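# Carry tube rack through self-closing doors onto desk

## Task

Move the tube rack from the counter, through the doors that swing shut by themselves, onto the desk. At the end the rack must stand upright with each tube seated all the way down in a hole, and both doors must be closed. Neither the rack nor any tube may touch the floor, and no robot may tip over or be left leaning. One robot or both may be used; finish by releasing the rack and moving the robots away from it.

## Robot and tools

Robots. Two identical Hello Robot Stretch 4 units, r1 and r2. Each has an omni-wheel base, a mast with a lift, one arm that telescopes straight ahead, a wrist with yaw, pitch and roll, and a two-finger gripper with bendy steel fingers. Each is about 1.6 m tall; its base rim is within 0.23 m of the base origin. Cameras per robot: <r>_head_camera (pinhole), <r>_head_left_camera and <r>_head_right_camera (fisheye), <r>_wrist_camera.

Frames. Base frame: origin on the floor under the base centre, x forward, y left, z up. hand_pose is a point between the open fingertips (link pinch) in this frame; its printed value may be off. Odometry frame is the base frame at the scene start; base_odometry only counts wheel rotation, so slip shows as travel. Heading runs -3.142 to 3.142, positive left. Each robot reports in its own frames, so relative placement of the two robots can only be judged from images, lidar_m and wrist_depth_mm.

execute_actions(actions, cameras). actions is a list holding one action or none (empty list just returns state and pictures). The action is an object keyed "r1" and/or "r2". Per robot you give "base", "joints", or both, plus optional "pace" and "contact_limits"; or only "end_of_arm". Everything in an action starts at once.
- base: exactly one key, each a relative offset from where the base last reported itself: translate_m (straight drive, metres, + forward, -2 to 2), strafe_m (sideways, metres, + left, -2 to 2), rotate_rad (turn in place, radians, + counter-clockwise from above, -3.2 to 3.2).
- joints: absolute targets by name. lift_m 0 to 1.2 m; arm_m 0 to 0.55 m extension; wrist_yaw_rad -1.134 to 4.276 (0 ahead, + left, 3.14 stowed back, above 3.4 the arm may interfere); wrist_pitch_rad -1.117 to 4.259 (0 level, 1.57 pointing down); wrist_roll_rad -1.117 to 4.259 (0 fingers level, + turns clockwise viewed from behind); gripper_m -0.038 to 0.141 m fingertip gap (below 0 the tips squeeze each other). Done tolerances: 0.004 m for lift, arm, gripper; 0.02 rad yaw and roll; 0.05 rad pitch. Joint targets past range are clipped and reported; any other bad value or unknown key rejects the whole call.
- pace: "slow", "default", "fast", "max"; base speed 0.1/0.3/0.4/0.6 m/s and turn 1/2/3/4 rad/s, reduced when the lift is above 0.2 (down to 0.3 m/s and 1 rad/s at 1.2).
- contact_limits: {"arm_m": value} from 0 (gentlest) to 0.75 (firmest), default 0.5; the arm stops on contact beyond it.
- end_of_arm: "enable_torque" re-powers wrist or gripper motors that shut off.
An action runs at most 15 s. Anything omitted may keep pushing toward its earlier target without the status showing it. cameras: list of camera names, or "all"/null/omitted for all, [] for none; the pictures line gives image order.

wait(seconds 0 to 10) lets time pass with no new command and returns state and images. zoom_image(camera, region [x0,y0,x1,y1] in pixels, at most 504x504) enlarges part of the latest full image. read_manual(section "licences") only gives licence text. finished_scene(scene) ends the current scene irreversibly and reports success; the goal must still hold then. If any call reports a stop, later motion calls in the same reply are skipped.

Result lines. base_status / joint_status: "done"; "off_target" (resting away from target, maybe still pushing); "contact_stop_at_<key>" (blocked; the part goes slack, a loaded lift may sink, wheels may roll); "limit_stop_at_<name>"; "time_out"; "torque_fault" (wrist/gripper motor went limp until enable_torque). limit_stop_at_tilt means leaning over 6 degrees; lift, arm and wheels go limp. limit_stop_at_own_body warns of self-collision, likely with pitch below -0.2 and roll below -0.4 or above 4. on_its_own lists uncommanded behaviour; "held at" is the held target. turned_by_wheels vs turned_by_imu differing by over ~0.1 rad suggests a collision or slip. base_tilt (degrees, forward and right positive) has a fixed bias up to ~1.5. motor_effort is percent of max, bracket = peak; an out-of-range rest effort hints at load or pushing. lidar_m: 12 sectors of 30 degrees, first straight ahead, counter-clockwise (4th left, 7th behind, 10th right); "-" is nothing seen or closer than 0.25 m; it misses clear objects and thin legs, sees tabletops and the other robot. wrist_depth_mm: 7x7 grid of depths 100 to 2000 mm, row by row from top left.

Gripping. Command a gap smaller than the object; deeper squeezes pull it toward the wrist by up to a third of the shortfall. Neither gripper_m nor "done" proves a grasp; a strong squeeze changes gripper effort. Tips pressed on a surface can jam; raise the lift. To unfold at the start, send lift_m 0.4 with wrist_yaw_rad 0.

Cautions. Do not let the two robots press together: once bases touch, any further drive is a hard press and ends the run. Equal commands can differ by ~3 cm per metre, which strains a shared load and can topple a robot. Driving or turning with over 1 kg held and arm_m above 0.2 risks tipping, worse at fast paces; steady pushes or pulls with a high gripper do too. A level gripper holding more than about 2 kg faults the wrist. Avoid drops, slams and forceful pushes; loose objects may occasionally be nudged by outside forces. Replies take real time during which the robots keep their last commands.

Each tool is called after ">>>" by a JSON object that holds its "name" and its "arguments", one argument or row to a line.

## Session

>>> {"name": "execute_actions", "arguments": {
  "actions": []
}}

Scene clock: 0.00 s.
r1.base_odometry: x=+0.000 y=+0.000 heading=+0.000 (m, m, rad; r1's odometry frame)
r1.turned_by_wheels: +0.000 (rad since the last result)
r1.turned_by_imu: +0.000 (rad since the last result)
r1.base_tilt: forward=+0.2 right=-0.3 (deg)
r1.lidar_m: 1.10 1.20 1.77 1.75 1.90 2.88 1.27 1.46 1.38 1.36 1.46 1.14
r1.base_status: not commanded
r1.joint_positions: lift_m=+0.200 arm_m=+0.002 wrist_yaw_rad=+3.053 wrist_pitch_rad=-0.013 wrist_roll_rad=-0.017 gripper_m=+0.057
r1.joint_status: not commanded
r1.motor_effort: lift_m=+19 arm_m=-1 wrist_yaw_rad=-3 wrist_pitch_rad=-4 wrist_roll_rad=-1 gripper_m=-1 wheel_0=+0 wheel_1=+0 wheel_2=+1 (%)
r1.hand_pose: x=-0.1070 y=+0.1127 z=+0.3818 quat_wxyz=(+0.044, +0.006, -0.009, +0.999) (m; r1's base frame)
r1.wrist_depth_mm: 134 138 - - - - - / 111 138 - - - - - / 110 137 - - - - - / 126 151 - - - - - / - - - - - - - / 1618 1464 208 1576 196 1499 1464 / 1042 960 960 156 946 976 991
r2.base_odometry: x=+0.000 y=+0.000 heading=+0.000 (m, m, rad; r2's odometry frame)
r2.turned_by_wheels: +0.000 (rad since the last result)
r2.turned_by_imu: +0.000 (rad since the last result)
r2.base_tilt: forward=+0.2 right=-0.1 (deg)
r2.lidar_m: 1.49 1.31 1.00 0.95 1.02 1.48 1.28 1.31 2.19 2.08 2.04 1.54
r2.base_status: not commanded
r2.joint_positions: lift_m=+0.172 arm_m=+0.003 wrist_yaw_rad=+3.081 wrist_pitch_rad=+0.021 wrist_roll_rad=-0.005 gripper_m=+0.057
r2.joint_status: not commanded
r2.motor_effort: lift_m=+18 arm_m=-1 wrist_yaw_rad=+2 wrist_pitch_rad=-6 wrist_roll_rad=+4 gripper_m=-3 wheel_0=+0 wheel_1=+0 wheel_2=+0 (%)
r2.hand_pose: x=-0.1090 y=+0.1047 z=+0.3446 quat_wxyz=(+0.030, -0.011, -0.002, +0.999) (m; r2's base frame)
r2.wrist_depth_mm: - 135 - - - 1808 1229 / - 132 - - - 1808 1229 / 107 137 224 - - 1863 1229 / 136 149 - - - 1863 1229 / - 1863 1366 1983 1661 1618 1281 / 1205 1182 197 1060 931 1060 1060 / 831 768 820 - 820 732 759
pictures: r1_head_camera, r1_head_left_camera, r1_head_right_camera, r1_wrist_camera, r2_head_camera, r2_head_left_camera, r2_head_right_camera, r2_wrist_camera
Images, in order (width x height): r1_head_camera 420x560, r1_head_left_camera 420x672, r1_head_right_camera 420x672, r1_wrist_camera 616x392, r2_head_camera 420x560, r2_head_left_camera 420x672, r2_head_right_camera 420x672, r2_wrist_camera 616x392.

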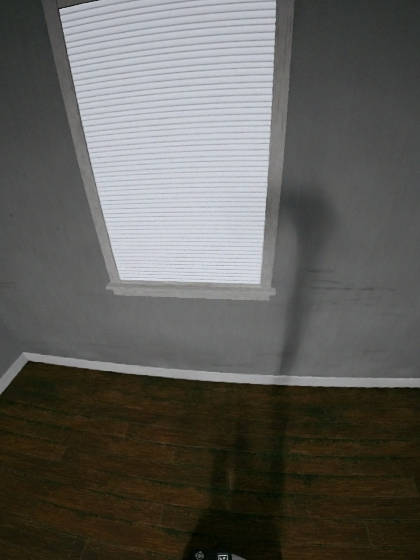

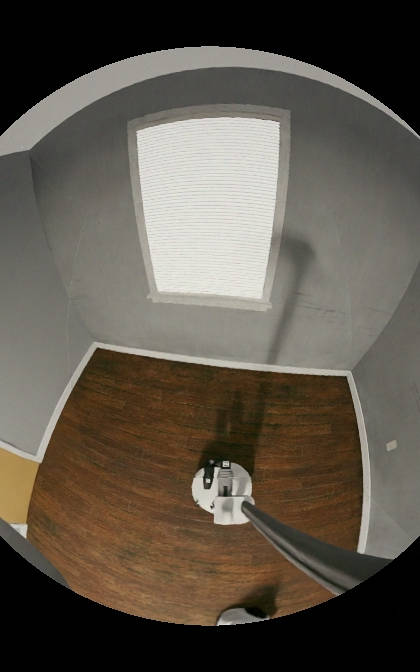

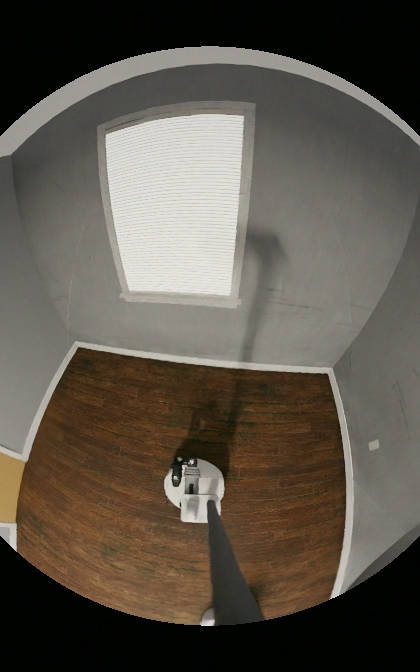

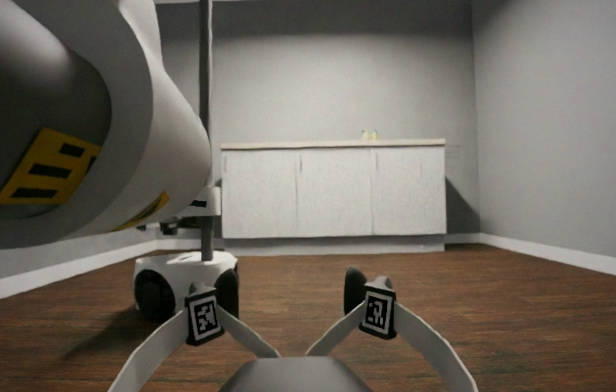

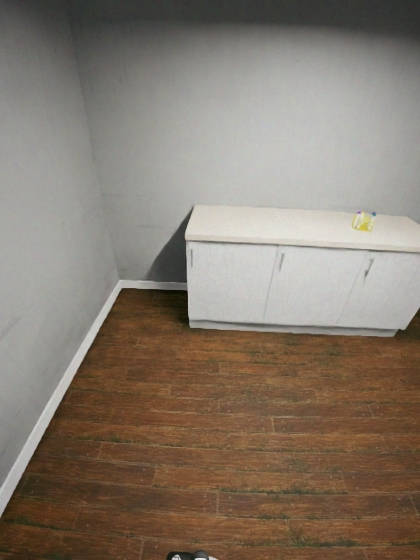

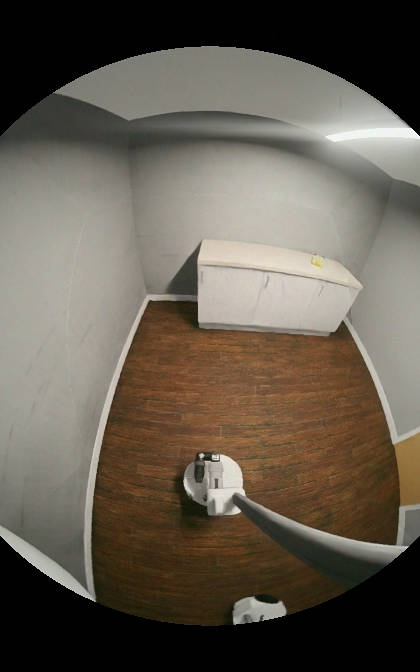

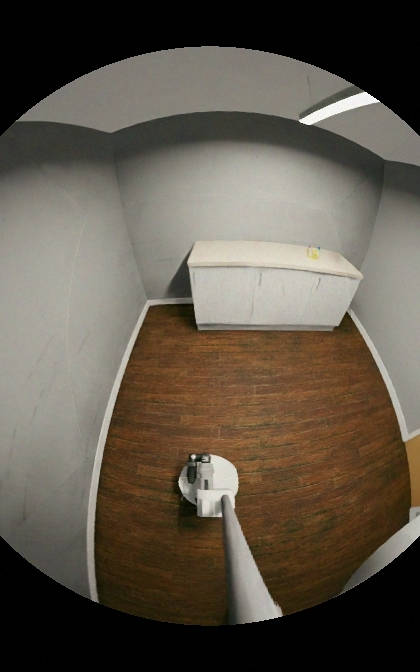

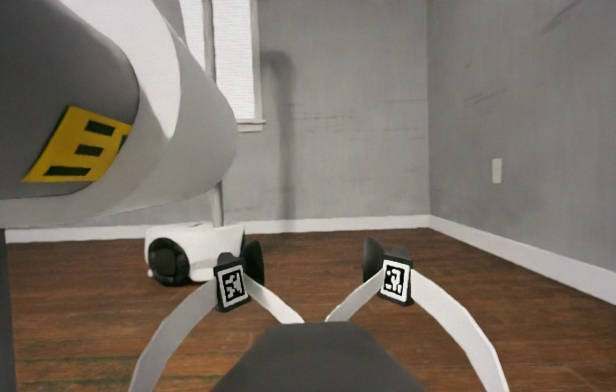

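>>> {"name": "execute_actions", "arguments": {
  "actions": [
    {"r2":{"base":{"strafe_m":-1.05},"joints":{"lift_m":0.85,"wrist_yaw_rad":0,"gripper_m":0.14}},"r1":{"base":{"rotate_rad":1.57}}}
  ],
  "cameras": ["r1_head_camera","r2_head_camera"]
}}

>>> {"name": "execute_actions", "arguments": {
  "actions": [
    {"r2":{"base":{"translate_m":0.85}}}
  ],
  "cameras": ["r2_wrist_camera","r2_head_camera"]
}}

Scene clock: 6.00 s.
r1.base_odometry: x=+0.000 y=+0.000 heading=+1.570 (m, m, rad; r1's odometry frame)
r1.turned_by_wheels: +1.570 (rad since the last result)
r1.turned_by_imu: +1.575 (rad since the last result)
r1.base_tilt: forward=+0.1 right=-0.3 (deg)
r1.lidar_m: 1.75 1.89 1.43 2.95 1.72 1.40 1.35 1.48 1.12 1.11 1.21 1.78
r1.base_status: done
r1.joint_positions: lift_m=+0.200 arm_m=+0.002 wrist_yaw_rad=+3.053 wrist_pitch_rad=-0.013 wrist_roll_rad=-0.017 gripper_m=+0.057
r1.joint_status: not commanded
r1.motor_effort: lift_m=+19(19) arm_m=-1(1) wrist_yaw_rad=-3(1) wrist_pitch_rad=-4(4) wrist_roll_rad=-1(1) gripper_m=+0(5) wheel_0=-1(7) wheel_1=+0(4) wheel_2=+1(7) (%)
r1.hand_pose: x=-0.1070 y=+0.1127 z=+0.3818 quat_wxyz=(+0.044, +0.006, -0.009, +0.999) (m; r1's base frame)
r1.wrist_depth_mm: 135 138 1537 1499 1537 1499 1537 / 111 138 1499 1499 1499 1537 1537 / 111 138 1499 1537 1464 1499 1537 / 126 151 1537 1499 1537 1499 1499 / 1537 1499 1499 1499 1464 1464 1499 / 1430 1464 208 1499 195 1499 1464 / 1078 960 976 156 946 976 991
r2.base_odometry: x=+0.000 y=-1.050 heading=+0.000 (m, m, rad; r2's odometry frame)
r2.turned_by_wheels: +0.000 (rad since the last result)
r2.turned_by_imu: -0.008 (rad since the last result)
r2.base_tilt: forward=+0.1 right=+0.0 (deg)
r2.lidar_m: 1.42 1.52 2.06 2.01 2.16 1.41 2.66 1.47 1.06 1.08 1.15 1.46
r2.base_status: done
r2.joint_positions: lift_m=+0.850 arm_m=+0.003 wrist_yaw_rad=+0.000 wrist_pitch_rad=+0.021 wrist_roll_rad=-0.005 gripper_m=+0.140
r2.joint_status: all done
r2.motor_effort: lift_m=+20(20) arm_m=+0(1) wrist_yaw_rad=+0(3) wrist_pitch_rad=-5(5) wrist_roll_rad=+3(3) gripper_m=+1(2) wheel_0=-2(5) wheel_1=+2(6) wheel_2=+0(2) (%)
r2.hand_pose: x=+0.4620 y=-0.0874 z=+1.0219 quat_wxyz=(+1.000, -0.003, +0.011, +0.000) (m; r2's base frame)
r2.wrist_depth_mm: 1863 1863 1808 1808 1756 1756 1537 / 1921 1863 1863 1808 1808 1756 1537 / 1921 1921 1863 1808 1808 1808 1576 / 1921 1863 1808 1808 1808 1756 1576 / 1308 1281 1255 1229 1229 1205 1576 / 1336 1308 1281 163 1255 1229 1576 / 1336 1308 1308 - 1229 1255 1576
pictures: r1_head_camera, r2_head_camera
Images, in order (width x height): r1_head_camera 420x560, r2_head_camera 420x560.

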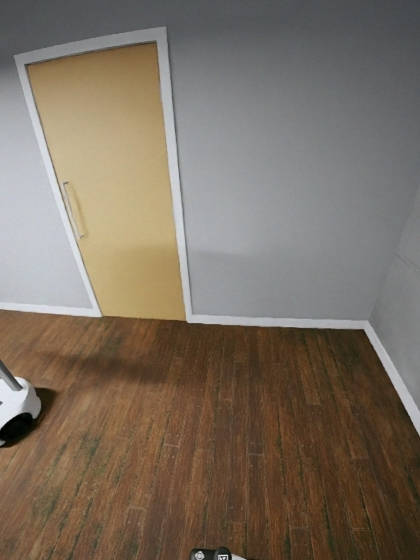

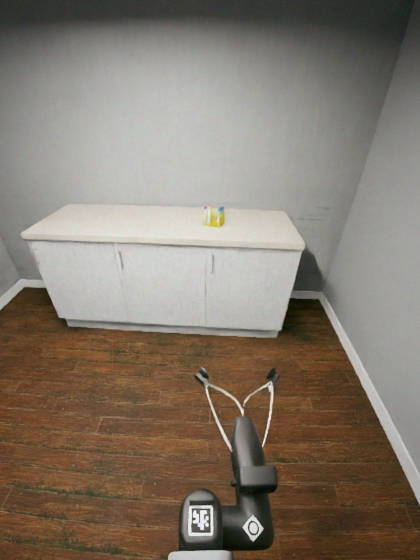

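Scene clock: 10.33 s.
r1.base_odometry: x=+0.000 y=+0.000 heading=+1.570 (m, m, rad; r1's odometry frame)
r1.turned_by_wheels: +0.000 (rad since the last result)
r1.turned_by_imu: -0.001 (rad since the last result)
r1.base_tilt: forward=+0.2 right=-0.3 (deg)
r1.lidar_m: 1.74 1.89 2.22 2.96 1.75 1.38 1.34 1.47 1.11 1.10 1.19 1.79
r1.base_status: not commanded
r1.joint_positions: lift_m=+0.200 arm_m=+0.002 wrist_yaw_rad=+3.053 wrist_pitch_rad=-0.013 wrist_roll_rad=-0.017 gripper_m=+0.057
r1.joint_status: not commanded
r1.motor_effort: lift_m=+19(19) arm_m=-1(1) wrist_yaw_rad=-1(3) wrist_pitch_rad=-4(4) wrist_roll_rad=-1(1) gripper_m=-6(4) wheel_0=-1(1) wheel_1=+0(0) wheel_2=+1(0) (%)
r1.hand_pose: x=-0.1070 y=+0.1127 z=+0.3818 quat_wxyz=(+0.044, +0.006, -0.009, +0.999) (m; r1's base frame)
r1.wrist_depth_mm: 134 138 1499 1499 1537 1537 1499 / 111 138 1499 1537 1499 1537 1499 / 110 137 1537 1499 1499 1537 1537 / 126 151 1537 1499 1499 1537 1464 / 1464 1537 1499 1499 1499 1499 1499 / 1464 1499 209 1464 195 1397 1499 / 1042 946 960 156 946 991 1008
r2.base_odometry: x=+0.850 y=-1.050 heading=+0.000 (m, m, rad; r2's odometry frame)
r2.turned_by_wheels: +0.000 (rad since the last result)
r2.turned_by_imu: -0.007 (rad since the last result)
r2.base_tilt: forward=+0.3 right=-0.2 (deg)
r2.lidar_m: 0.57 0.62 0.90 1.97 2.11 2.23 2.30 1.51 1.15 1.11 0.81 0.60
r2.base_status: done
r2.joint_positions: lift_m=+0.850 arm_m=+0.003 wrist_yaw_rad=+0.000 wrist_pitch_rad=+0.021 wrist_roll_rad=-0.005 gripper_m=+0.140
r2.joint_status: not commanded
r2.motor_effort: lift_m=+20(20) arm_m=-1(1) wrist_yaw_rad=+0(1) wrist_pitch_rad=-6(5) wrist_roll_rad=+3(3) gripper_m=+0(1) wheel_0=+0(4) wheel_1=-1(5) wheel_2=+0(9) (%)
r2.hand_pose: x=+0.4620 y=-0.0874 z=+1.0219 quat_wxyz=(+1.000, -0.003, +0.011, +0.000) (m; r2's base frame)
r2.wrist_depth_mm: 1008 991 976 976 960 946 931 / 1008 1008 991 976 976 960 946 / 1025 1025 1008 991 976 960 960 / 1025 1025 1008 1008 991 976 960 / 946 904 842 647 778 654 732 / 512 449 415 163 399 413 439 / 397 389 384 - 370 364 357
pictures: r2_head_camera, r2_wrist_camera
Images, in order (width x height): r2_head_camera 420x560, r2_wrist_camera 616x392.

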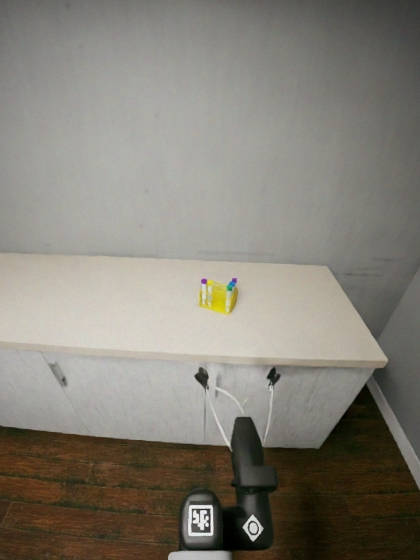

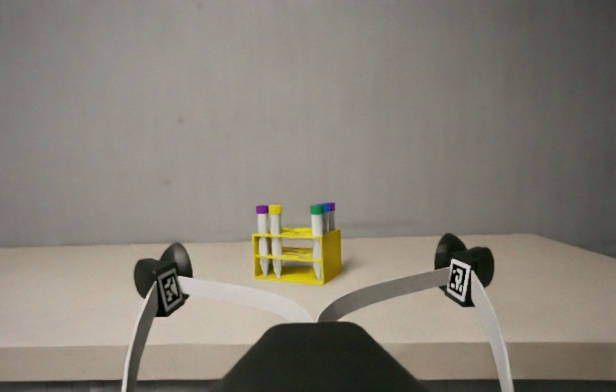

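>>> {"name": "execute_actions", "arguments": {
  "actions": [
    {"r2":{"base":{"strafe_m":0.025},"joints":{"lift_m":0.78,"arm_m":0.3}},"r1":{"base":{"strafe_m":0.6}}}
  ],
  "cameras": ["r2_wrist_camera","r1_head_camera"]
}}

Scene clock: 15.23 s.
r1.base_odometry: x=-0.600 y=+0.000 heading=+1.570 (m, m, rad; r1's odometry frame)
r1.turned_by_wheels: +0.000 (rad since the last result)
r1.turned_by_imu: +0.000 (rad since the last result)
r1.base_tilt: forward=+0.2 right=-0.3 (deg)
r1.lidar_m: 1.83 1.98 1.65 2.35 1.65 1.30 1.29 1.40 1.77 1.71 1.88 1.85
r1.base_status: done
r1.joint_positions: lift_m=+0.200 arm_m=+0.002 wrist_yaw_rad=+3.053 wrist_pitch_rad=-0.013 wrist_roll_rad=-0.017 gripper_m=+0.057
r1.joint_status: not commanded
r1.motor_effort: lift_m=+19(19) arm_m=-1(1) wrist_yaw_rad=-1(0) wrist_pitch_rad=-4(5) wrist_roll_rad=-1(0) gripper_m=-4(0) wheel_0=+1(10) wheel_1=-1(11) wheel_2=+1(2) (%)
r1.hand_pose: x=-0.1070 y=+0.1127 z=+0.3818 quat_wxyz=(+0.044, +0.006, -0.009, +0.999) (m; r1's base frame)
r1.wrist_depth_mm: 134 138 1430 1464 1430 1430 1464 / 111 137 1397 1430 1464 1464 1464 / 111 138 1430 1397 1464 1430 1430 / 126 151 1430 1397 1430 1430 1397 / 1464 1430 1430 1464 1430 1366 1430 / 1397 1397 208 1397 196 1464 1397 / 1078 960 960 156 960 976 991
r2.base_odometry: x=+0.850 y=-1.025 heading=+0.000 (m, m, rad; r2's odometry frame)
r2.turned_by_wheels: +0.000 (rad since the last result)
r2.turned_by_imu: -0.002 (rad since the last result)
r2.base_tilt: forward=+0.3 right=+0.1 (deg)
r2.lidar_m: 0.58 0.61 0.88 1.94 2.06 1.67 3.56 1.53 1.18 1.13 0.80 0.61
r2.base_status: done
r2.joint_positions: lift_m=+0.780 arm_m=+0.299 wrist_yaw_rad=+0.000 wrist_pitch_rad=+0.021 wrist_roll_rad=-0.005 gripper_m=+0.140
r2.joint_status: all done
r2.motor_effort: lift_m=+15(19) arm_m=+5(3) wrist_yaw_rad=-1(0) wrist_pitch_rad=-5(5) wrist_roll_rad=+2(2) gripper_m=+0(2) wheel_0=-1(6) wheel_1=+0(7) wheel_2=-1(1) (%)
r2.hand_pose: x=+0.7585 y=-0.0874 z=+0.9523 quat_wxyz=(+1.000, -0.003, +0.011, +0.000) (m; r2's base frame)
r2.wrist_depth_mm: 715 707 699 683 683 676 661 / 715 715 699 699 683 676 676 / 723 723 707 699 683 683 683 / 732 723 715 707 699 691 676 / 549 521 357 353 353 379 421 / 300 264 242 163 232 241 258 / 206 192 200 - 201 186 186
pictures: r1_head_camera, r2_wrist_camera
Images, in order (width x height): r1_head_camera 420x560, r2_wrist_camera 616x392.

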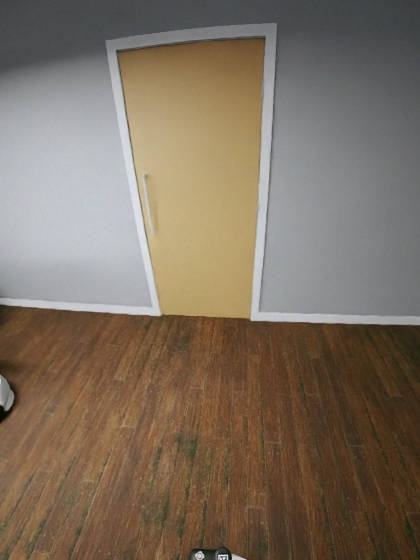

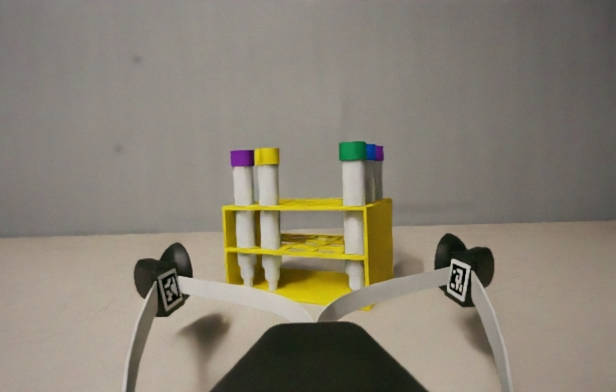

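>>> {"name": "execute_actions", "arguments": {
  "actions": [
    {"r2":{"joints":{"arm_m":0.47},"pace":"slow"},"r1":{"base":{"translate_m":1.5}}}
  ],
  "cameras": ["r2_wrist_camera"]
}}

>>> {"name": "execute_actions", "arguments": {
  "actions": [
    {"r2":{"joints":{"gripper_m":0.05}},"r1":{"base":{"translate_m":0.5},"pace":"slow"}}
  ],
  "cameras": ["r2_wrist_camera","r1_head_camera"]
}}

Scene clock: 22.57 s.
r1.base_odometry: x=-0.599 y=+1.501 heading=+1.570 (m, m, rad; r1's odometry frame)
r1.turned_by_wheels: +0.000 (rad since the last result)
r1.turned_by_imu: -0.008 (rad since the last result)
r1.base_tilt: forward=+0.2 right=-0.2 (deg)
r1.lidar_m: 0.33 0.36 0.56 1.69 1.55 2.82 2.78 2.40 1.97 0.97 0.44 0.35
r1.base_status: done
r1.joint_positions: lift_m=+0.200 arm_m=+0.002 wrist_yaw_rad=+3.053 wrist_pitch_rad=-0.013 wrist_roll_rad=-0.017 gripper_m=+0.057
r1.joint_status: not commanded
r1.motor_effort: lift_m=+19(19) arm_m=-1(1) wrist_yaw_rad=-1(0) wrist_pitch_rad=-4(4) wrist_roll_rad=-1(1) gripper_m=-5(2) wheel_0=-1(7) wheel_1=+0(4) wheel_2=+1(9) (%)
r1.hand_pose: x=-0.1070 y=+0.1127 z=+0.3818 quat_wxyz=(+0.044, +0.006, -0.009, +0.999) (m; r1's base frame)
r1.wrist_depth_mm: 134 138 - - - - - / 111 137 - - - - - / 110 137 - - - - - / 126 151 - - - - - / - - - - - - - / 1576 1576 208 1576 195 1537 1464 / 1060 960 960 156 946 976 1008
r2.base_odometry: x=+0.850 y=-1.025 heading=+0.000 (m, m, rad; r2's odometry frame)
r2.turned_by_wheels: +0.000 (rad since the last result)
r2.turned_by_imu: -0.003 (rad since the last result)
r2.base_tilt: forward=+0.3 right=-0.1 (deg)
r2.lidar_m: 0.57 0.63 0.91 1.95 2.06 2.93 3.56 1.53 1.19 1.13 0.80 0.59
r2.base_status: not commanded
r2.joint_positions: lift_m=+0.780 arm_m=+0.469 wrist_yaw_rad=-0.001 wrist_pitch_rad=+0.018 wrist_roll_rad=-0.006 gripper_m=+0.140
r2.joint_status: all done
r2.motor_effort: lift_m=+15(15) arm_m=+6(11) wrist_yaw_rad=+3(14) wrist_pitch_rad=+3(5) wrist_roll_rad=+4(3) gripper_m=-2(4) wheel_0=-1(2) wheel_1=+1(1) wheel_2=-2(4) (%)
r2.hand_pose: x=+0.9282 y=-0.0877 z=+0.9531 quat_wxyz=(+1.000, -0.003, +0.009, +0.000) (m; r2's base frame)
r2.wrist_depth_mm: 544 539 530 525 521 512 508 / 549 539 535 530 521 517 508 / 554 544 539 530 525 521 512 / 554 549 224 539 236 525 517 / 559 554 222 387 189 399 445 / 310 274 222 163 188 251 268 / 213 198 206 - 196 193 192
pictures: r2_wrist_camera
Images, in order (width x height): r2_wrist_camera 616x392.

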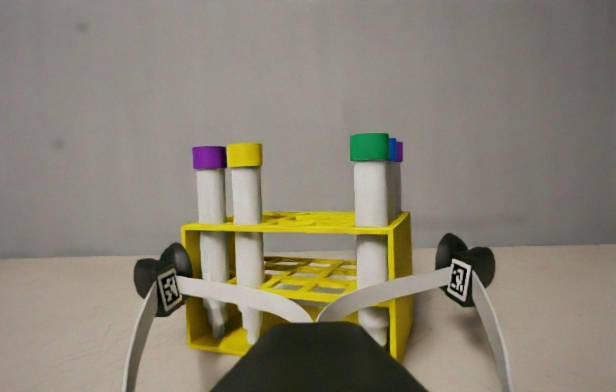

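Scene clock: 25.60 s.
r1.base_odometry: x=-0.601 y=+1.654 heading=+1.527 (m, m, rad; r1's odometry frame)
r1.turned_by_wheels: -0.043 (rad since the last result)
r1.turned_by_imu: -0.018 (rad since the last result)
r1.base_tilt: forward=+0.2 right=-0.3 (deg)
r1.lidar_m: - 0.25 0.33 1.30 1.61 2.95 2.91 2.53 1.99 0.60 0.27 0.25
r1.base_status: translate_m contact_stop (by the wheels' count: +0.153 of +0.500)
r1.joint_positions: lift_m=+0.200 arm_m=+0.002 wrist_yaw_rad=+3.053 wrist_pitch_rad=-0.013 wrist_roll_rad=-0.017 gripper_m=+0.057
r1.joint_status: not commanded
r1.on_its_own: the wheels are slack since a contact_stop
r1.motor_effort: lift_m=+19(19) arm_m=-2(2) wrist_yaw_rad=+0(1) wrist_pitch_rad=-4(4) wrist_roll_rad=-1(1) gripper_m=-4(5) wheel_0=+0(19) wheel_1=+0(28) wheel_2=+0(33) (%)
r1.hand_pose: x=-0.1069 y=+0.1127 z=+0.3819 quat_wxyz=(+0.045, +0.006, -0.009, +0.999) (m; r1's base frame)
r1.wrist_depth_mm: 134 138 - - - - - / 111 138 - - - - - / 110 138 - - - - - / 126 150 - - - - - / - - - - - - - / 1537 1618 208 1576 196 1537 1430 / 1042 976 946 156 931 991 991
r2.base_odometry: x=+0.850 y=-1.025 heading=+0.000 (m, m, rad; r2's odometry frame)
r2.turned_by_wheels: +0.000 (rad since the last result)
r2.turned_by_imu: -0.001 (rad since the last result)
r2.base_tilt: forward=+0.3 right=-0.2 (deg)
r2.lidar_m: 0.59 0.61 0.91 1.94 2.09 2.95 3.58 1.52 1.18 1.13 0.80 0.61
r2.base_status: not commanded
r2.joint_positions: lift_m=+0.780 arm_m=+0.469 wrist_yaw_rad=-0.001 wrist_pitch_rad=+0.018 wrist_roll_rad=-0.006 gripper_m=+0.050
r2.joint_status: all done
r2.motor_effort: lift_m=+15(15) arm_m=+6(6) wrist_yaw_rad=+3(4) wrist_pitch_rad=+3(3) wrist_roll_rad=+4(4) gripper_m=-3(5) wheel_0=-1(1) wheel_1=+0(1) wheel_2=-2(2) (%)
r2.hand_pose: x=+0.9282 y=-0.0877 z=+0.9531 quat_wxyz=(+1.000, -0.003, +0.009, +0.000) (m; r2's base frame)
r2.wrist_depth_mm: 539 539 530 525 517 512 504 / 549 539 535 530 521 517 512 / 549 544 539 535 525 521 512 / 559 554 544 241 530 525 521 / 559 554 282 225 248 462 445 / 310 303 195 216 236 271 268 / 213 196 206 - 208 183 192
pictures: r1_head_camera, r2_wrist_camera
Images, in order (width x height): r1_head_camera 420x560, r2_wrist_camera 616x392.

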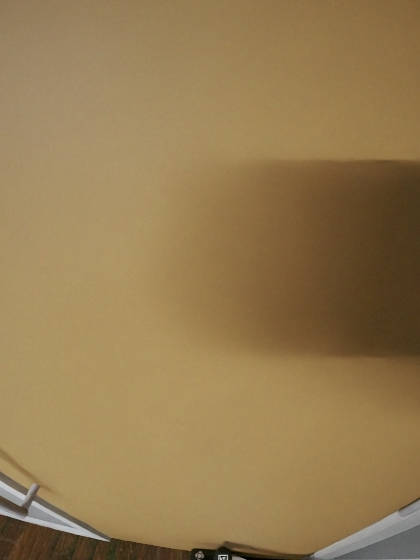

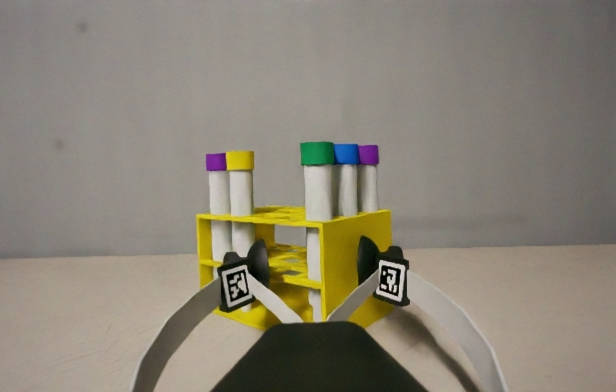

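>>> {"name": "execute_actions", "arguments": {
  "actions": [
    {"r2":{"joints":{"gripper_m":0.14,"arm_m":0.1},"base":{"strafe_m":0.29}},"r1":{"base":{"translate_m":-0.55},"joints":{"lift_m":0.8,"wrist_yaw_rad":0,"gripper_m":0.1}}}
  ],
  "cameras": []
}}

>>> {"name": "execute_actions", "arguments": {
  "actions": [
    {"r2":{"joints":{"wrist_yaw_rad":-0.785,"arm_m":0.3},"base":{"translate_m":0.25}},"r1":{"base":{"strafe_m":0.4}}}
  ],
  "cameras": ["r2_wrist_camera","r1_wrist_camera"]
}}

Scene clock: 31.30 s.
r1.base_odometry: x=-0.625 y=+1.104 heading=+1.527 (m, m, rad; r1's odometry frame)
r1.turned_by_wheels: +0.000 (rad since the last result)
r1.turned_by_imu: +0.000 (rad since the last result)
r1.base_tilt: forward=+0.2 right=-0.3 (deg)
r1.lidar_m: 0.73 0.82 1.22 1.55 1.54 2.41 2.36 2.47 1.89 1.90 0.99 0.75
r1.base_status: done
r1.joint_positions: lift_m=+0.800 arm_m=+0.001 wrist_yaw_rad=+0.000 wrist_pitch_rad=-0.013 wrist_roll_rad=-0.017 gripper_m=+0.100
r1.joint_status: all done
r1.motor_effort: lift_m=+21(23) arm_m=+0(2) wrist_yaw_rad=-2(60) wrist_pitch_rad=-4(5) wrist_roll_rad=-1(1) gripper_m=-4(6) wheel_0=-1(11) wheel_1=+0(2) wheel_2=-1(8) (%)
r1.hand_pose: x=+0.4608 y=-0.0874 z=+0.9818 quat_wxyz=(+1.000, -0.008, -0.007, +0.000) (m; r1's base frame)
r1.wrist_depth_mm: 554 544 535 521 517 504 500 / 554 544 530 521 512 508 496 / 549 544 530 535 512 508 500 / 549 539 530 530 512 500 492 / 554 539 535 521 512 504 488 / 544 544 521 517 198 504 492 / 549 539 530 152 517 488 500
r2.base_odometry: x=+0.850 y=-0.735 heading=+0.000 (m, m, rad; r2's odometry frame)
r2.turned_by_wheels: +0.000 (rad since the last result)
r2.turned_by_imu: -0.001 (rad since the last result)
r2.base_tilt: forward=+0.1 right=-0.1 (deg)
r2.lidar_m: 0.61 0.64 0.94 1.65 1.77 2.50 1.66 1.52 1.48 1.43 0.83 0.64
r2.base_status: done
r2.joint_positions: lift_m=+0.780 arm_m=+0.101 wrist_yaw_rad=+0.000 wrist_pitch_rad=+0.021 wrist_roll_rad=-0.006 gripper_m=+0.140
r2.joint_status: all done
r2.motor_effort: lift_m=+16(16) arm_m=-5(4) wrist_yaw_rad=+0(2) wrist_pitch_rad=-5(7) wrist_roll_rad=+4(4) gripper_m=-1(6) wheel_0=+1(11) wheel_1=-2(8) wheel_2=-1(2) (%)
r2.hand_pose: x=+0.5602 y=-0.0874 z=+0.9522 quat_wxyz=(+1.000, -0.003, +0.011, +0.000) (m; r2's base frame)
r2.wrist_depth_mm: 931 904 904 891 891 866 866 / 931 917 917 904 878 878 878 / 946 931 917 904 891 891 878 / 946 946 931 917 904 634 878 / 549 525 496 477 459 384 430 / 309 303 297 163 287 283 281 / 332 325 322 - 312 307 303
pictures: none
No camera images: the call's "cameras" was empty. Leave "cameras" out to get every camera's image.

Scene clock: 34.03 s.
r1.base_odometry: x=-1.024 y=+1.122 heading=+1.527 (m, m, rad; r1's odometry frame)
r1.turned_by_wheels: +0.000 (rad since the last result)
r1.turned_by_imu: +0.000 (rad since the last result)
r1.base_tilt: forward=+0.2 right=-0.3 (deg)
r1.lidar_m: 0.72 0.85 1.27 1.44 1.37 2.38 2.32 2.52 2.32 2.27 1.02 0.78
r1.base_status: done
r1.joint_positions: lift_m=+0.800 arm_m=+0.001 wrist_yaw_rad=+0.000 wrist_pitch_rad=-0.013 wrist_roll_rad=-0.017 gripper_m=+0.100
r1.joint_status: not commanded
r1.motor_effort: lift_m=+20(21) arm_m=+0(0) wrist_yaw_rad=-2(1) wrist_pitch_rad=-5(5) wrist_roll_rad=+0(1) gripper_m=-2(1) wheel_0=+2(10) wheel_1=-1(11) wheel_2=+0(0) (%)
r1.hand_pose: x=+0.4608 y=-0.0874 z=+0.9819 quat_wxyz=(+1.000, -0.008, -0.007, +0.000) (m; r1's base frame)
r1.wrist_depth_mm: 591 574 580 569 559 544 535 / 597 580 574 559 559 539 539 / 603 580 574 564 559 549 539 / 591 574 564 564 554 549 535 / 591 580 569 559 554 544 539 / 591 564 569 564 198 544 525 / 591 569 574 151 554 544 539
r2.base_odometry: x=+1.100 y=-0.735 heading=+0.000 (m, m, rad; r2's odometry frame)
r2.turned_by_wheels: +0.000 (rad since the last result)
r2.turned_by_imu: -0.003 (rad since the last result)
r2.base_tilt: forward=+0.3 right=-0.1 (deg)
r2.lidar_m: 0.37 0.39 0.53 1.64 1.76 2.51 3.83 1.39 1.49 1.44 0.49 0.39
r2.base_status: done
r2.joint_positions: lift_m=+0.780 arm_m=+0.299 wrist_yaw_rad=-0.786 wrist_pitch_rad=+0.018 wrist_roll_rad=-0.006 gripper_m=+0.140
r2.joint_status: all done
r2.motor_effort: lift_m=+15(16) arm_m=+5(8) wrist_yaw_rad=+1(48) wrist_pitch_rad=+2(6) wrist_roll_rad=+3(12) gripper_m=+0(0) wheel_0=+0(2) wheel_1=+1(5) wheel_2=+0(9) (%)
r2.hand_pose: x=+0.6121 y=-0.2658 z=+0.9532 quat_wxyz=(+0.924, +0.001, +0.010, -0.383) (m; r2's base frame)
r2.wrist_depth_mm: 449 512 609 732 931 1229 1138 / 449 512 603 741 946 1229 1138 / 449 517 591 741 931 1255 1138 / 449 517 580 402 904 1229 1138 / 442 500 402 375 469 402 449 / 310 273 251 163 241 251 268 / 212 198 206 - 208 193 192
pictures: r1_wrist_camera, r2_wrist_camera
Images, in order (width x height): r1_wrist_camera 616x392, r2_wrist_camera 616x392.

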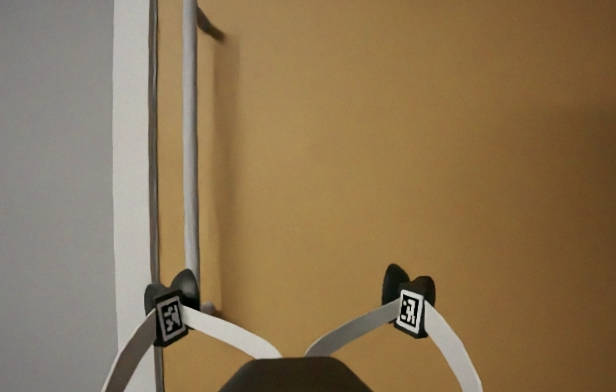

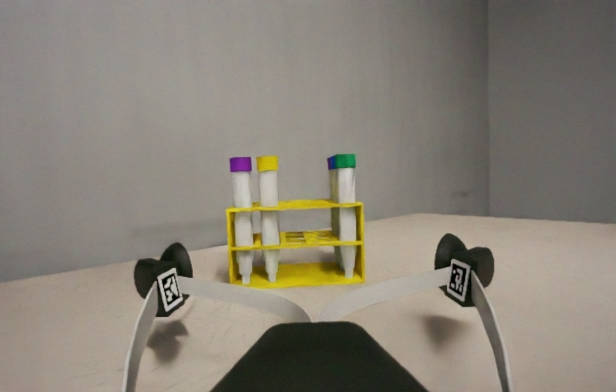

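>>> {"name": "execute_actions", "arguments": {
  "actions": [
    {"r2":{"joints":{"arm_m":0.455},"base":{"strafe_m":-0.135},"pace":"slow"},"r1":{"base":{"strafe_m":0.13},"joints":{"lift_m":0.95}}}
  ],
  "cameras": ["r2_wrist_camera"]
}}

>>> {"name": "execute_actions", "arguments": {
  "actions": [
    {"r2":{"joints":{"gripper_m":0.06}},"r1":{"joints":{"arm_m":0.28}}}
  ],
  "cameras": ["r2_wrist_camera","r1_wrist_camera"]
}}

Scene clock: 38.00 s.
r1.base_odometry: x=-1.154 y=+1.128 heading=+1.527 (m, m, rad; r1's odometry frame)
r1.turned_by_wheels: +0.000 (rad since the last result)
r1.turned_by_imu: -0.001 (rad since the last result)
r1.base_tilt: forward=+0.2 right=-0.3 (deg)
r1.lidar_m: 0.73 0.85 1.29 1.19 1.21 2.36 2.31 2.51 2.45 2.29 1.06 0.83
r1.base_status: done
r1.joint_positions: lift_m=+0.950 arm_m=+0.001 wrist_yaw_rad=+0.000 wrist_pitch_rad=-0.013 wrist_roll_rad=-0.017 gripper_m=+0.100
r1.joint_status: all done
r1.motor_effort: lift_m=+21(24) arm_m=+0(0) wrist_yaw_rad=+3(1) wrist_pitch_rad=-6(5) wrist_roll_rad=-1(1) gripper_m=+1(1) wheel_0=-1(7) wheel_1=+1(14) wheel_2=-1(0) (%)
r1.hand_pose: x=+0.4608 y=-0.0874 z=+1.1318 quat_wxyz=(+1.000, -0.008, -0.007, +0.000) (m; r1's base frame)
r1.wrist_depth_mm: 615 597 574 585 564 559 554 / 609 591 574 580 569 559 559 / 615 597 591 580 574 559 549 / 609 597 580 574 564 559 559 / 609 597 585 569 569 559 554 / 609 603 574 580 197 559 554 / 609 591 574 152 564 559 554
r2.base_odometry: x=+1.100 y=-0.870 heading=+0.000 (m, m, rad; r2's odometry frame)
r2.turned_by_wheels: +0.000 (rad since the last result)
r2.turned_by_imu: -0.002 (rad since the last result)
r2.base_tilt: forward=+0.1 right=-0.2 (deg)
r2.lidar_m: 0.34 0.37 0.56 1.78 1.89 2.69 1.25 1.21 1.35 1.30 0.45 0.36
r2.base_status: done
r2.joint_positions: lift_m=+0.780 arm_m=+0.454 wrist_yaw_rad=-0.786 wrist_pitch_rad=+0.018 wrist_roll_rad=-0.005 gripper_m=+0.140
r2.joint_status: all done
r2.motor_effort: lift_m=+15(14) arm_m=+5(6) wrist_yaw_rad=+4(2) wrist_pitch_rad=+3(3) wrist_roll_rad=+3(2) gripper_m=+2(3) wheel_0=+1(5) wheel_1=+1(4) wheel_2=+0(2) (%)
r2.hand_pose: x=+0.7669 y=-0.2659 z=+0.9532 quat_wxyz=(+0.924, +0.001, +0.010, -0.383) (m; r2's base frame)
r2.wrist_depth_mm: 317 364 427 521 661 904 1025 / 317 366 430 521 661 904 1025 / 319 366 413 521 640 917 1060 / 319 366 220 512 603 931 1042 / 319 357 221 389 193 402 449 / 307 274 224 163 193 250 268 / 213 198 206 - 201 194 192
pictures: r2_wrist_camera
Images, in order (width x height): r2_wrist_camera 616x392.

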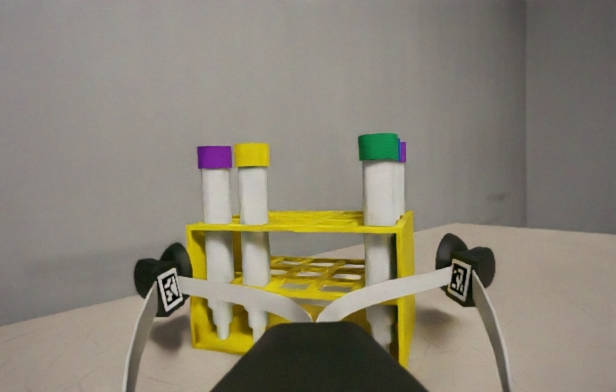

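Scene clock: 39.97 s.
r1.base_odometry: x=-1.154 y=+1.128 heading=+1.527 (m, m, rad; r1's odometry frame)
r1.turned_by_wheels: +0.000 (rad since the last result)
r1.turned_by_imu: -0.001 (rad since the last result)
r1.base_tilt: forward=+0.2 right=-0.3 (deg)
r1.lidar_m: 0.72 0.85 1.27 1.20 1.20 2.36 2.31 2.51 2.46 2.30 1.03 0.81
r1.base_status: not commanded
r1.joint_positions: lift_m=+0.950 arm_m=+0.279 wrist_yaw_rad=+0.000 wrist_pitch_rad=-0.013 wrist_roll_rad=-0.017 gripper_m=+0.100
r1.joint_status: all done
r1.motor_effort: lift_m=+21(22) arm_m=+5(7) wrist_yaw_rad=-1(0) wrist_pitch_rad=-4(4) wrist_roll_rad=-1(1) gripper_m=-3(2) wheel_0=-1(1) wheel_1=+1(1) wheel_2=+1(0) (%)
r1.hand_pose: x=+0.7385 y=-0.0874 z=+1.1319 quat_wxyz=(+1.000, -0.008, -0.007, +0.000) (m; r1's base frame)
r1.wrist_depth_mm: 315 296 303 297 294 290 286 / 314 296 304 297 294 287 286 / 314 293 303 297 294 289 286 / 312 294 304 297 293 289 286 / 314 294 304 297 294 289 286 / 312 294 301 296 198 289 285 / 315 293 303 151 294 287 283
r2.base_odometry: x=+1.100 y=-0.870 heading=+0.000 (m, m, rad; r2's odometry frame)
r2.turned_by_wheels: +0.000 (rad since the last result)
r2.turned_by_imu: -0.001 (rad since the last result)
r2.base_tilt: forward=+0.2 right=+0.0 (deg)
r2.lidar_m: 0.35 0.38 0.56 1.78 1.90 2.70 1.26 1.19 1.34 1.30 0.48 0.36
r2.base_status: not commanded
r2.joint_positions: lift_m=+0.780 arm_m=+0.454 wrist_yaw_rad=-0.786 wrist_pitch_rad=+0.018 wrist_roll_rad=-0.005 gripper_m=+0.060
r2.joint_status: all done
r2.motor_effort: lift_m=+14(15) arm_m=+6(6) wrist_yaw_rad=+3(3) wrist_pitch_rad=+4(3) wrist_roll_rad=+2(3) gripper_m=-3(5) wheel_0=+2(2) wheel_1=+0(0) wheel_2=+0(0) (%)
r2.hand_pose: x=+0.7669 y=-0.2659 z=+0.9532 quat_wxyz=(+0.924, +0.001, +0.010, -0.383) (m; r2's base frame)
r2.wrist_depth_mm: 317 364 430 521 661 904 1025 / 319 362 430 521 661 917 1025 / 317 364 421 496 668 917 1042 / 319 368 277 244 668 931 1042 / 319 366 277 244 226 459 445 / 309 301 194 206 227 271 268 / 213 196 206 - 208 185 192
pictures: r1_wrist_camera, r2_wrist_camera
Images, in order (width x height): r1_wrist_camera 616x392, r2_wrist_camera 616x392.

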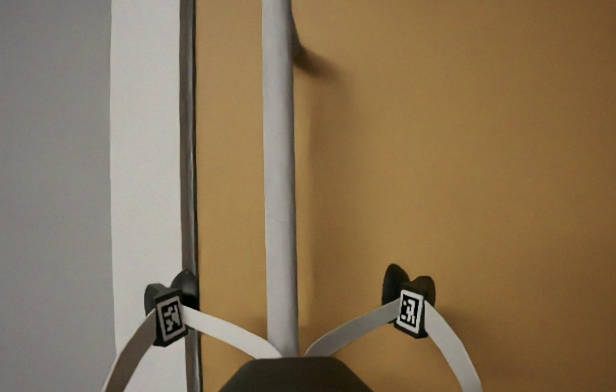

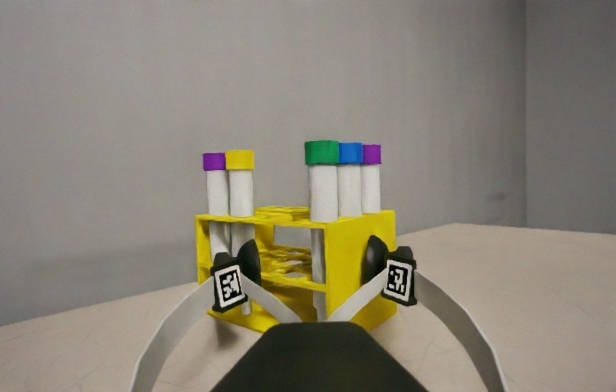

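>>> {"name": "execute_actions", "arguments": {
  "actions": [
    {"r2":{"joints":{"gripper_m":0.14,"arm_m":0.05}},"r1":{"joints":{"gripper_m":-0.03}}}
  ],
  "cameras": []
}}

>>> {"name": "execute_actions", "arguments": {
  "actions": [
    {"r2":{"joints":{"wrist_yaw_rad":0},"base":{"strafe_m":-0.23}},"r1":{"base":{"translate_m":-0.3},"pace":"slow"}}
  ],
  "cameras": ["r2_wrist_camera","r1_head_left_camera"]
}}

Scene clock: 44.50 s.
r1.base_odometry: x=-1.154 y=+1.128 heading=+1.527 (m, m, rad; r1's odometry frame)
r1.turned_by_wheels: +0.000 (rad since the last result)
r1.turned_by_imu: -0.001 (rad since the last result)
r1.base_tilt: forward=+0.2 right=-0.3 (deg)
r1.lidar_m: 0.74 0.86 1.27 1.21 1.21 2.36 2.33 2.52 2.45 2.28 1.06 0.81
r1.base_status: not commanded
r1.joint_positions: lift_m=+0.950 arm_m=+0.279 wrist_yaw_rad=+0.000 wrist_pitch_rad=-0.013 wrist_roll_rad=-0.017 gripper_m=-0.029
r1.joint_status: all done
r1.motor_effort: lift_m=+21(22) arm_m=+4(5) wrist_yaw_rad=-2(13) wrist_pitch_rad=-4(4) wrist_roll_rad=-1(1) gripper_m=-18(19) wheel_0=-2(2) wheel_1=+1(2) wheel_2=+0(1) (%)
r1.hand_pose: x=+0.7386 y=-0.0874 z=+1.1319 quat_wxyz=(+1.000, -0.008, -0.007, +0.000) (m; r1's base frame)
r1.wrist_depth_mm: 314 296 304 297 294 290 286 / 315 294 304 298 296 289 285 / 314 294 303 298 296 289 285 / 314 293 301 297 293 289 285 / 314 294 303 296 293 287 285 / 314 293 184 200 289 289 285 / 315 220 303 230 293 286 283
r2.base_odometry: x=+1.100 y=-0.870 heading=+0.000 (m, m, rad; r2's odometry frame)
r2.turned_by_wheels: +0.000 (rad since the last result)
r2.turned_by_imu: -0.002 (rad since the last result)
r2.base_tilt: forward=+0.2 right=-0.1 (deg)
r2.lidar_m: 0.35 0.38 0.55 1.77 1.90 2.70 1.25 1.21 1.35 1.30 0.49 0.36
r2.base_status: not commanded
r2.joint_positions: lift_m=+0.780 arm_m=+0.051 wrist_yaw_rad=-0.785 wrist_pitch_rad=+0.021 wrist_roll_rad=-0.005 gripper_m=+0.140
r2.joint_status: all done
r2.motor_effort: lift_m=+16(16) arm_m=-5(5) wrist_yaw_rad=+2(4) wrist_pitch_rad=-5(6) wrist_roll_rad=+2(2) gripper_m=+1(2) wheel_0=+2(2) wheel_1=+1(0) wheel_2=+0(0) (%)
r2.hand_pose: x=+0.3640 y=-0.2657 z=+0.9523 quat_wxyz=(+0.924, +0.002, +0.011, -0.383) (m; r2's base frame)
r2.wrist_depth_mm: 640 732 866 1060 1308 1160 1008 / 640 741 854 1060 1336 1182 1025 / 640 750 866 1060 1336 1182 1025 / 634 544 878 1042 1336 1205 1025 / 554 488 500 484 466 410 991 / 304 267 247 163 270 349 1008 / 208 194 202 - 334 402 1008
pictures: none
No camera images: the call's "cameras" was empty. Leave "cameras" out to get every camera's image.

Scene clock: 48.77 s.
r1.base_odometry: x=-1.167 y=+0.828 heading=+1.527 (m, m, rad; r1's odometry frame)
r1.turned_by_wheels: +0.000 (rad since the last result)
r1.turned_by_imu: -0.001 (rad since the last result)
r1.base_tilt: forward=+0.2 right=-0.3 (deg)
r1.lidar_m: 1.03 1.17 1.72 1.15 1.89 2.04 2.03 2.17 2.41 2.34 1.42 1.12
r1.base_status: done
r1.joint_positions: lift_m=+0.950 arm_m=+0.279 wrist_yaw_rad=+0.000 wrist_pitch_rad=-0.013 wrist_roll_rad=-0.017 gripper_m=-0.029
r1.joint_status: not commanded
r1.motor_effort: lift_m=+21(21) arm_m=+4(4) wrist_yaw_rad=+0(1) wrist_pitch_rad=-5(5) wrist_roll_rad=-1(1) gripper_m=-16(14) wheel_0=+0(4) wheel_1=-2(0) wheel_2=+1(4) (%)
r1.hand_pose: x=+0.7386 y=-0.0874 z=+1.1319 quat_wxyz=(+1.000, -0.008, -0.007, +0.000) (m; r1's base frame)
r1.wrist_depth_mm: 627 621 609 603 591 585 569 / 640 615 609 597 597 580 569 / 627 615 609 591 591 580 574 / 627 627 603 603 597 580 574 / 627 627 603 591 591 574 574 / 634 615 183 199 591 580 569 / 634 382 597 535 585 580 569
r2.base_odometry: x=+1.100 y=-1.100 heading=+0.000 (m, m, rad; r2's odometry frame)
r2.turned_by_wheels: +0.000 (rad since the last result)
r2.turned_by_imu: -0.002 (rad since the last result)
r2.base_tilt: forward=+0.0 right=-0.1 (deg)
r2.lidar_m: 0.33 0.35 0.52 2.02 2.15 3.03 1.17 1.47 1.11 1.07 0.46 0.37
r2.base_status: done
r2.joint_positions: lift_m=+0.780 arm_m=+0.051 wrist_yaw_rad=+0.000 wrist_pitch_rad=+0.021 wrist_roll_rad=-0.005 gripper_m=+0.140
r2.joint_status: all done
r2.motor_effort: lift_m=+15(16) arm_m=-5(5) wrist_yaw_rad=+1(3) wrist_pitch_rad=-5(5) wrist_roll_rad=+2(3) gripper_m=-1(0) wheel_0=+0(4) wheel_1=+1(7) wheel_2=+0(2) (%)
r2.hand_pose: x=+0.5101 y=-0.0875 z=+0.9523 quat_wxyz=(+1.000, -0.003, +0.011, +0.000) (m; r2's base frame)
r2.wrist_depth_mm: 699 699 691 683 676 668 661 / 723 707 699 683 683 668 668 / 723 707 707 699 691 676 676 / 732 723 715 469 691 683 676 / 559 530 500 462 462 384 427 / 304 267 246 163 235 244 260 / 208 194 202 - 204 189 187
pictures: r1_head_left_camera, r2_wrist_camera
Images, in order (width x height): r1_head_left_camera 420x672, r2_wrist_camera 616x392.

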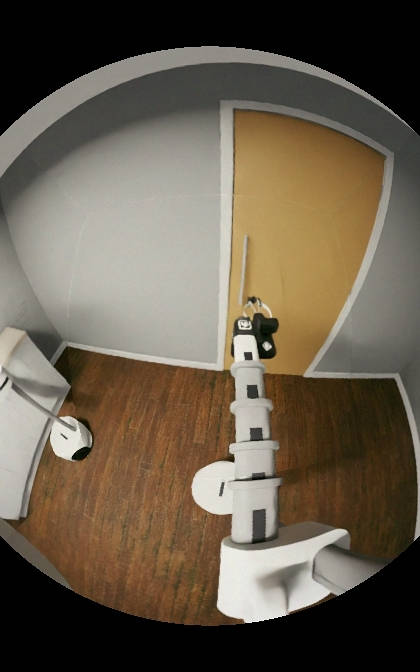

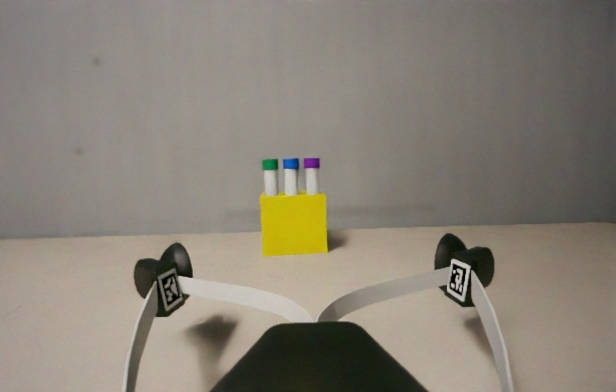

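Handle missed; go deeper.

>>> {"name": "execute_actions", "arguments": {
  "actions": [
    {"r2":{"joints":{"arm_m":0.36},"base":{"strafe_m":0.02}},"r1":{"base":{"translate_m":0.35},"joints":{"gripper_m":0.1}}}
  ],
  "cameras": []
}}

>>> {"name": "execute_actions", "arguments": {
  "actions": [
    {"r2":{"joints":{"gripper_m":0.02}},"r1":{"joints":{"gripper_m":-0.03}}}
  ],
  "cameras": []
}}

>>> {"name": "execute_actions", "arguments": {
  "actions": [
    {"r2":{"joints":{"lift_m":0.88}},"r1":{"base":{"translate_m":-0.3},"pace":"slow"}}
  ],
  "cameras": ["r2_wrist_camera","r1_head_left_camera"]
}}

Scene clock: 52.93 s.
r1.base_odometry: x=-1.152 y=+1.178 heading=+1.527 (m, m, rad; r1's odometry frame)
r1.turned_by_wheels: +0.000 (rad since the last result)
r1.turned_by_imu: -0.002 (rad since the last result)
r1.base_tilt: forward=+0.2 right=-0.3 (deg)
r1.lidar_m: 0.69 0.80 1.22 1.16 1.22 2.40 2.35 2.57 2.47 2.17 0.99 0.75
r1.base_status: done
r1.joint_positions: lift_m=+0.950 arm_m=+0.279 wrist_yaw_rad=-0.004 wrist_pitch_rad=-0.013 wrist_roll_rad=-0.017 gripper_m=+0.100
r1.joint_status: all done
r1.motor_effort: lift_m=+21(21) arm_m=+4(4) wrist_yaw_rad=+7(10) wrist_pitch_rad=-5(5) wrist_roll_rad=-1(1) gripper_m=+3(16) wheel_0=+2(4) wheel_1=+1(7) wheel_2=-2(8) (%)
r1.hand_pose: x=+0.7383 y=-0.0885 z=+1.1319 quat_wxyz=(+1.000, -0.008, -0.007, -0.002) (m; r1's base frame)
r1.wrist_depth_mm: 259 244 253 247 247 240 238 / 260 244 253 248 245 242 238 / 260 245 254 249 244 241 238 / 259 245 252 247 245 241 238 / 260 243 253 247 246 241 238 / 259 242 213 249 195 239 238 / 259 240 253 150 244 239 238
r2.base_odometry: x=+1.100 y=-1.080 heading=+0.000 (m, m, rad; r2's odometry frame)
r2.turned_by_wheels: +0.000 (rad since the last result)
r2.turned_by_imu: -0.002 (rad since the last result)
r2.base_tilt: forward=+0.1 right=+0.0 (deg)
r2.lidar_m: 0.33 0.36 0.52 1.99 2.11 3.00 1.17 1.16 1.13 1.09 0.45 0.35
r2.base_status: done
r2.joint_positions: lift_m=+0.780 arm_m=+0.359 wrist_yaw_rad=-0.001 wrist_pitch_rad=+0.018 wrist_roll_rad=-0.006 gripper_m=+0.140
r2.joint_status: all done
r2.motor_effort: lift_m=+16(16) arm_m=+5(11) wrist_yaw_rad=+2(13) wrist_pitch_rad=+4(6) wrist_roll_rad=+4(3) gripper_m=-1(1) wheel_0=+1(9) wheel_1=+0(6) wheel_2=-2(3) (%)
r2.hand_pose: x=+0.8183 y=-0.0877 z=+0.9531 quat_wxyz=(+1.000, -0.003, +0.009, +0.000) (m; r2's base frame)
r2.wrist_depth_mm: 402 397 389 387 382 377 375 / 404 399 394 389 387 382 377 / 407 402 399 389 387 382 379 / 413 407 402 235 389 384 384 / 415 407 402 178 179 387 387 / 310 273 196 163 181 251 268 / 213 198 205 - 196 193 193
pictures: none
No camera images: the call's "cameras" was empty. Leave "cameras" out to get every camera's image.

Scene clock: 55.10 s.
r1.base_odometry: x=-1.152 y=+1.178 heading=+1.527 (m, m, rad; r1's odometry frame)
r1.turned_by_wheels: +0.000 (rad since the last result)
r1.turned_by_imu: +0.000 (rad since the last result)
r1.base_tilt: forward=+0.2 right=-0.3 (deg)
r1.lidar_m: 0.68 0.81 1.22 1.16 1.21 2.40 2.35 2.57 2.47 2.16 0.96 0.77
r1.base_status: not commanded
r1.joint_positions: lift_m=+0.950 arm_m=+0.279 wrist_yaw_rad=+0.003 wrist_pitch_rad=-0.013 wrist_roll_rad=-0.017 gripper_m=-0.029
r1.joint_status: all done
r1.motor_effort: lift_m=+21(21) arm_m=+4(4) wrist_yaw_rad=-11(19) wrist_pitch_rad=-5(4) wrist_roll_rad=-1(1) gripper_m=-16(13) wheel_0=+1(2) wheel_1=+2(1) wheel_2=+2(4) (%)
r1.hand_pose: x=+0.7390 y=-0.0865 z=+1.1319 quat_wxyz=(+1.000, -0.008, -0.007, +0.002) (m; r1's base frame)
r1.wrist_depth_mm: 263 244 248 243 241 236 233 / 260 244 249 242 240 236 233 / 262 243 248 242 239 236 232 / 262 244 247 243 241 236 233 / 263 244 249 242 239 236 232 / 260 243 185 179 238 236 232 / 259 195 248 177 239 234 234
r2.base_odometry: x=+1.100 y=-1.080 heading=+0.000 (m, m, rad; r2's odometry frame)
r2.turned_by_wheels: +0.000 (rad since the last result)
r2.turned_by_imu: -0.001 (rad since the last result)
r2.base_tilt: forward=+0.1 right=-0.1 (deg)
r2.lidar_m: 0.33 0.37 0.53 1.99 2.12 2.99 1.16 1.18 1.13 1.10 0.45 0.35
r2.base_status: not commanded
r2.joint_positions: lift_m=+0.780 arm_m=+0.359 wrist_yaw_rad=+0.000 wrist_pitch_rad=+0.017 wrist_roll_rad=-0.006 gripper_m=+0.020
r2.joint_status: all done
r2.motor_effort: lift_m=+16(16) arm_m=+5(6) wrist_yaw_rad=+0(3) wrist_pitch_rad=+9(9) wrist_roll_rad=+3(4) gripper_m=-22(21) wheel_0=+0(1) wheel_1=+0(0) wheel_2=-2(2) (%)
r2.hand_pose: x=+0.8185 y=-0.0874 z=+0.9536 quat_wxyz=(+1.000, -0.003, +0.008, +0.000) (m; r2's base frame)
r2.wrist_depth_mm: 399 397 394 387 382 379 375 / 404 399 394 392 384 382 375 / 407 402 397 389 387 384 379 / 410 404 399 181 387 387 379 / 413 407 193 170 175 392 384 / 314 255 175 171 172 174 270 / 214 198 195 - 197 195 192
pictures: none
No camera images: the call's "cameras" was empty. Leave "cameras" out to get every camera's image.

Scene clock: 59.47 s.
r1.base_odometry: x=-1.165 y=+0.878 heading=+1.524 (m, m, rad; r1's odometry frame)
r1.turned_by_wheels: -0.003 (rad since the last result)
r1.turned_by_imu: -0.012 (rad since the last result)
r1.base_tilt: forward=+0.3 right=-0.2 (deg)
r1.lidar_m: 0.68 1.11 1.64 1.13 1.83 2.09 2.07 2.25 2.45 2.37 1.38 0.79
r1.base_status: done
r1.joint_positions: lift_m=+0.950 arm_m=+0.280 wrist_yaw_rad=-0.019 wrist_pitch_rad=-0.013 wrist_roll_rad=-0.018 gripper_m=-0.029
r1.joint_status: not commanded
r1.on_its_own: wrist_yaw_rad is at rest, and its effort (+55) is outside its rest range (-13 to +13)
r1.motor_effort: lift_m=+21(21) arm_m=+1(4) wrist_yaw_rad=+55(55) wrist_pitch_rad=-5(5) wrist_roll_rad=+1(1) gripper_m=-19(19) wheel_0=-25(26) wheel_1=-9(11) wheel_2=-10(8) (%)
r1.hand_pose: x=+0.7374 y=-0.0930 z=+1.1318 quat_wxyz=(+1.000, -0.009, -0.006, -0.010) (m; r1's base frame)
r1.wrist_depth_mm: 554 559 221 228 267 297 329 / 559 554 221 232 266 298 325 / 554 559 220 233 264 296 324 / 564 554 221 231 263 291 324 / 554 554 220 231 263 293 322 / 549 559 213 183 179 293 322 / 559 554 167 172 259 278 325
r2.base_odometry: x=+1.100 y=-1.080 heading=+0.000 (m, m, rad; r2's odometry frame)
r2.turned_by_wheels: +0.000 (rad since the last result)
r2.turned_by_imu: -0.002 (rad since the last result)
r2.base_tilt: forward=+0.2 right=-0.1 (deg)
r2.lidar_m: 0.32 0.37 0.52 2.00 2.12 2.99 1.16 1.50 1.13 1.10 0.44 0.35
r2.base_status: not commanded
r2.joint_positions: lift_m=+0.880 arm_m=+0.359 wrist_yaw_rad=+0.000 wrist_pitch_rad=+0.022 wrist_roll_rad=-0.006 gripper_m=+0.020
r2.joint_status: all done
r2.motor_effort: lift_m=+21(23) arm_m=+4(4) wrist_yaw_rad=+1(0) wrist_pitch_rad=-9(9) wrist_roll_rad=+4(4) gripper_m=-22(21) wheel_0=+1(1) wheel_1=+0(0) wheel_2=-2(2) (%)
r2.hand_pose: x=+0.8185 y=-0.0874 z=+1.0515 quat_wxyz=(+1.000, -0.003, +0.011, +0.000) (m; r2's base frame)
r2.wrist_depth_mm: 397 394 389 387 382 375 370 / 404 397 394 389 382 382 375 / 404 402 397 387 387 384 379 / 410 407 399 178 387 387 384 / 415 410 195 169 175 389 384 / 418 410 175 171 172 174 389 / 421 379 370 - 399 397 392
pictures: r1_head_left_camera, r2_wrist_camera
Images, in order (width x height): r1_head_left_camera 420x672, r2_wrist_camera 616x392.

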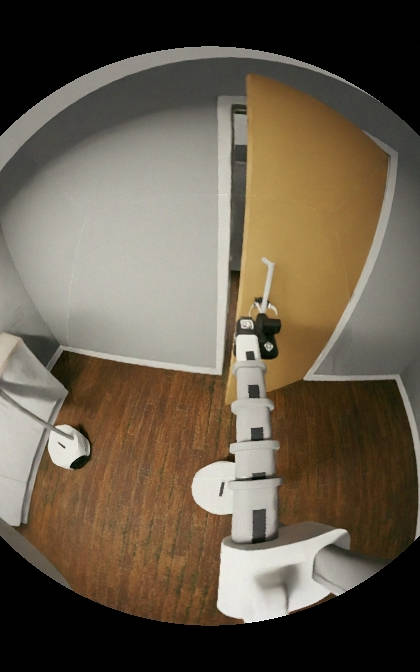

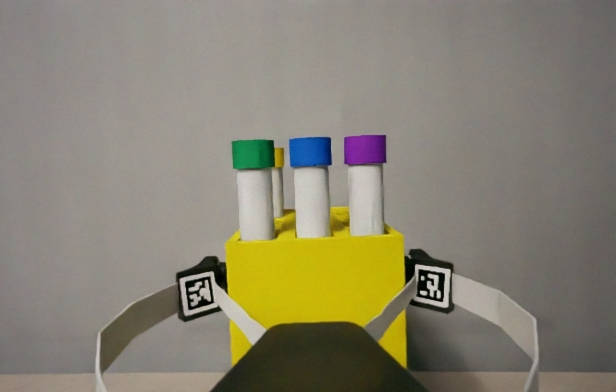

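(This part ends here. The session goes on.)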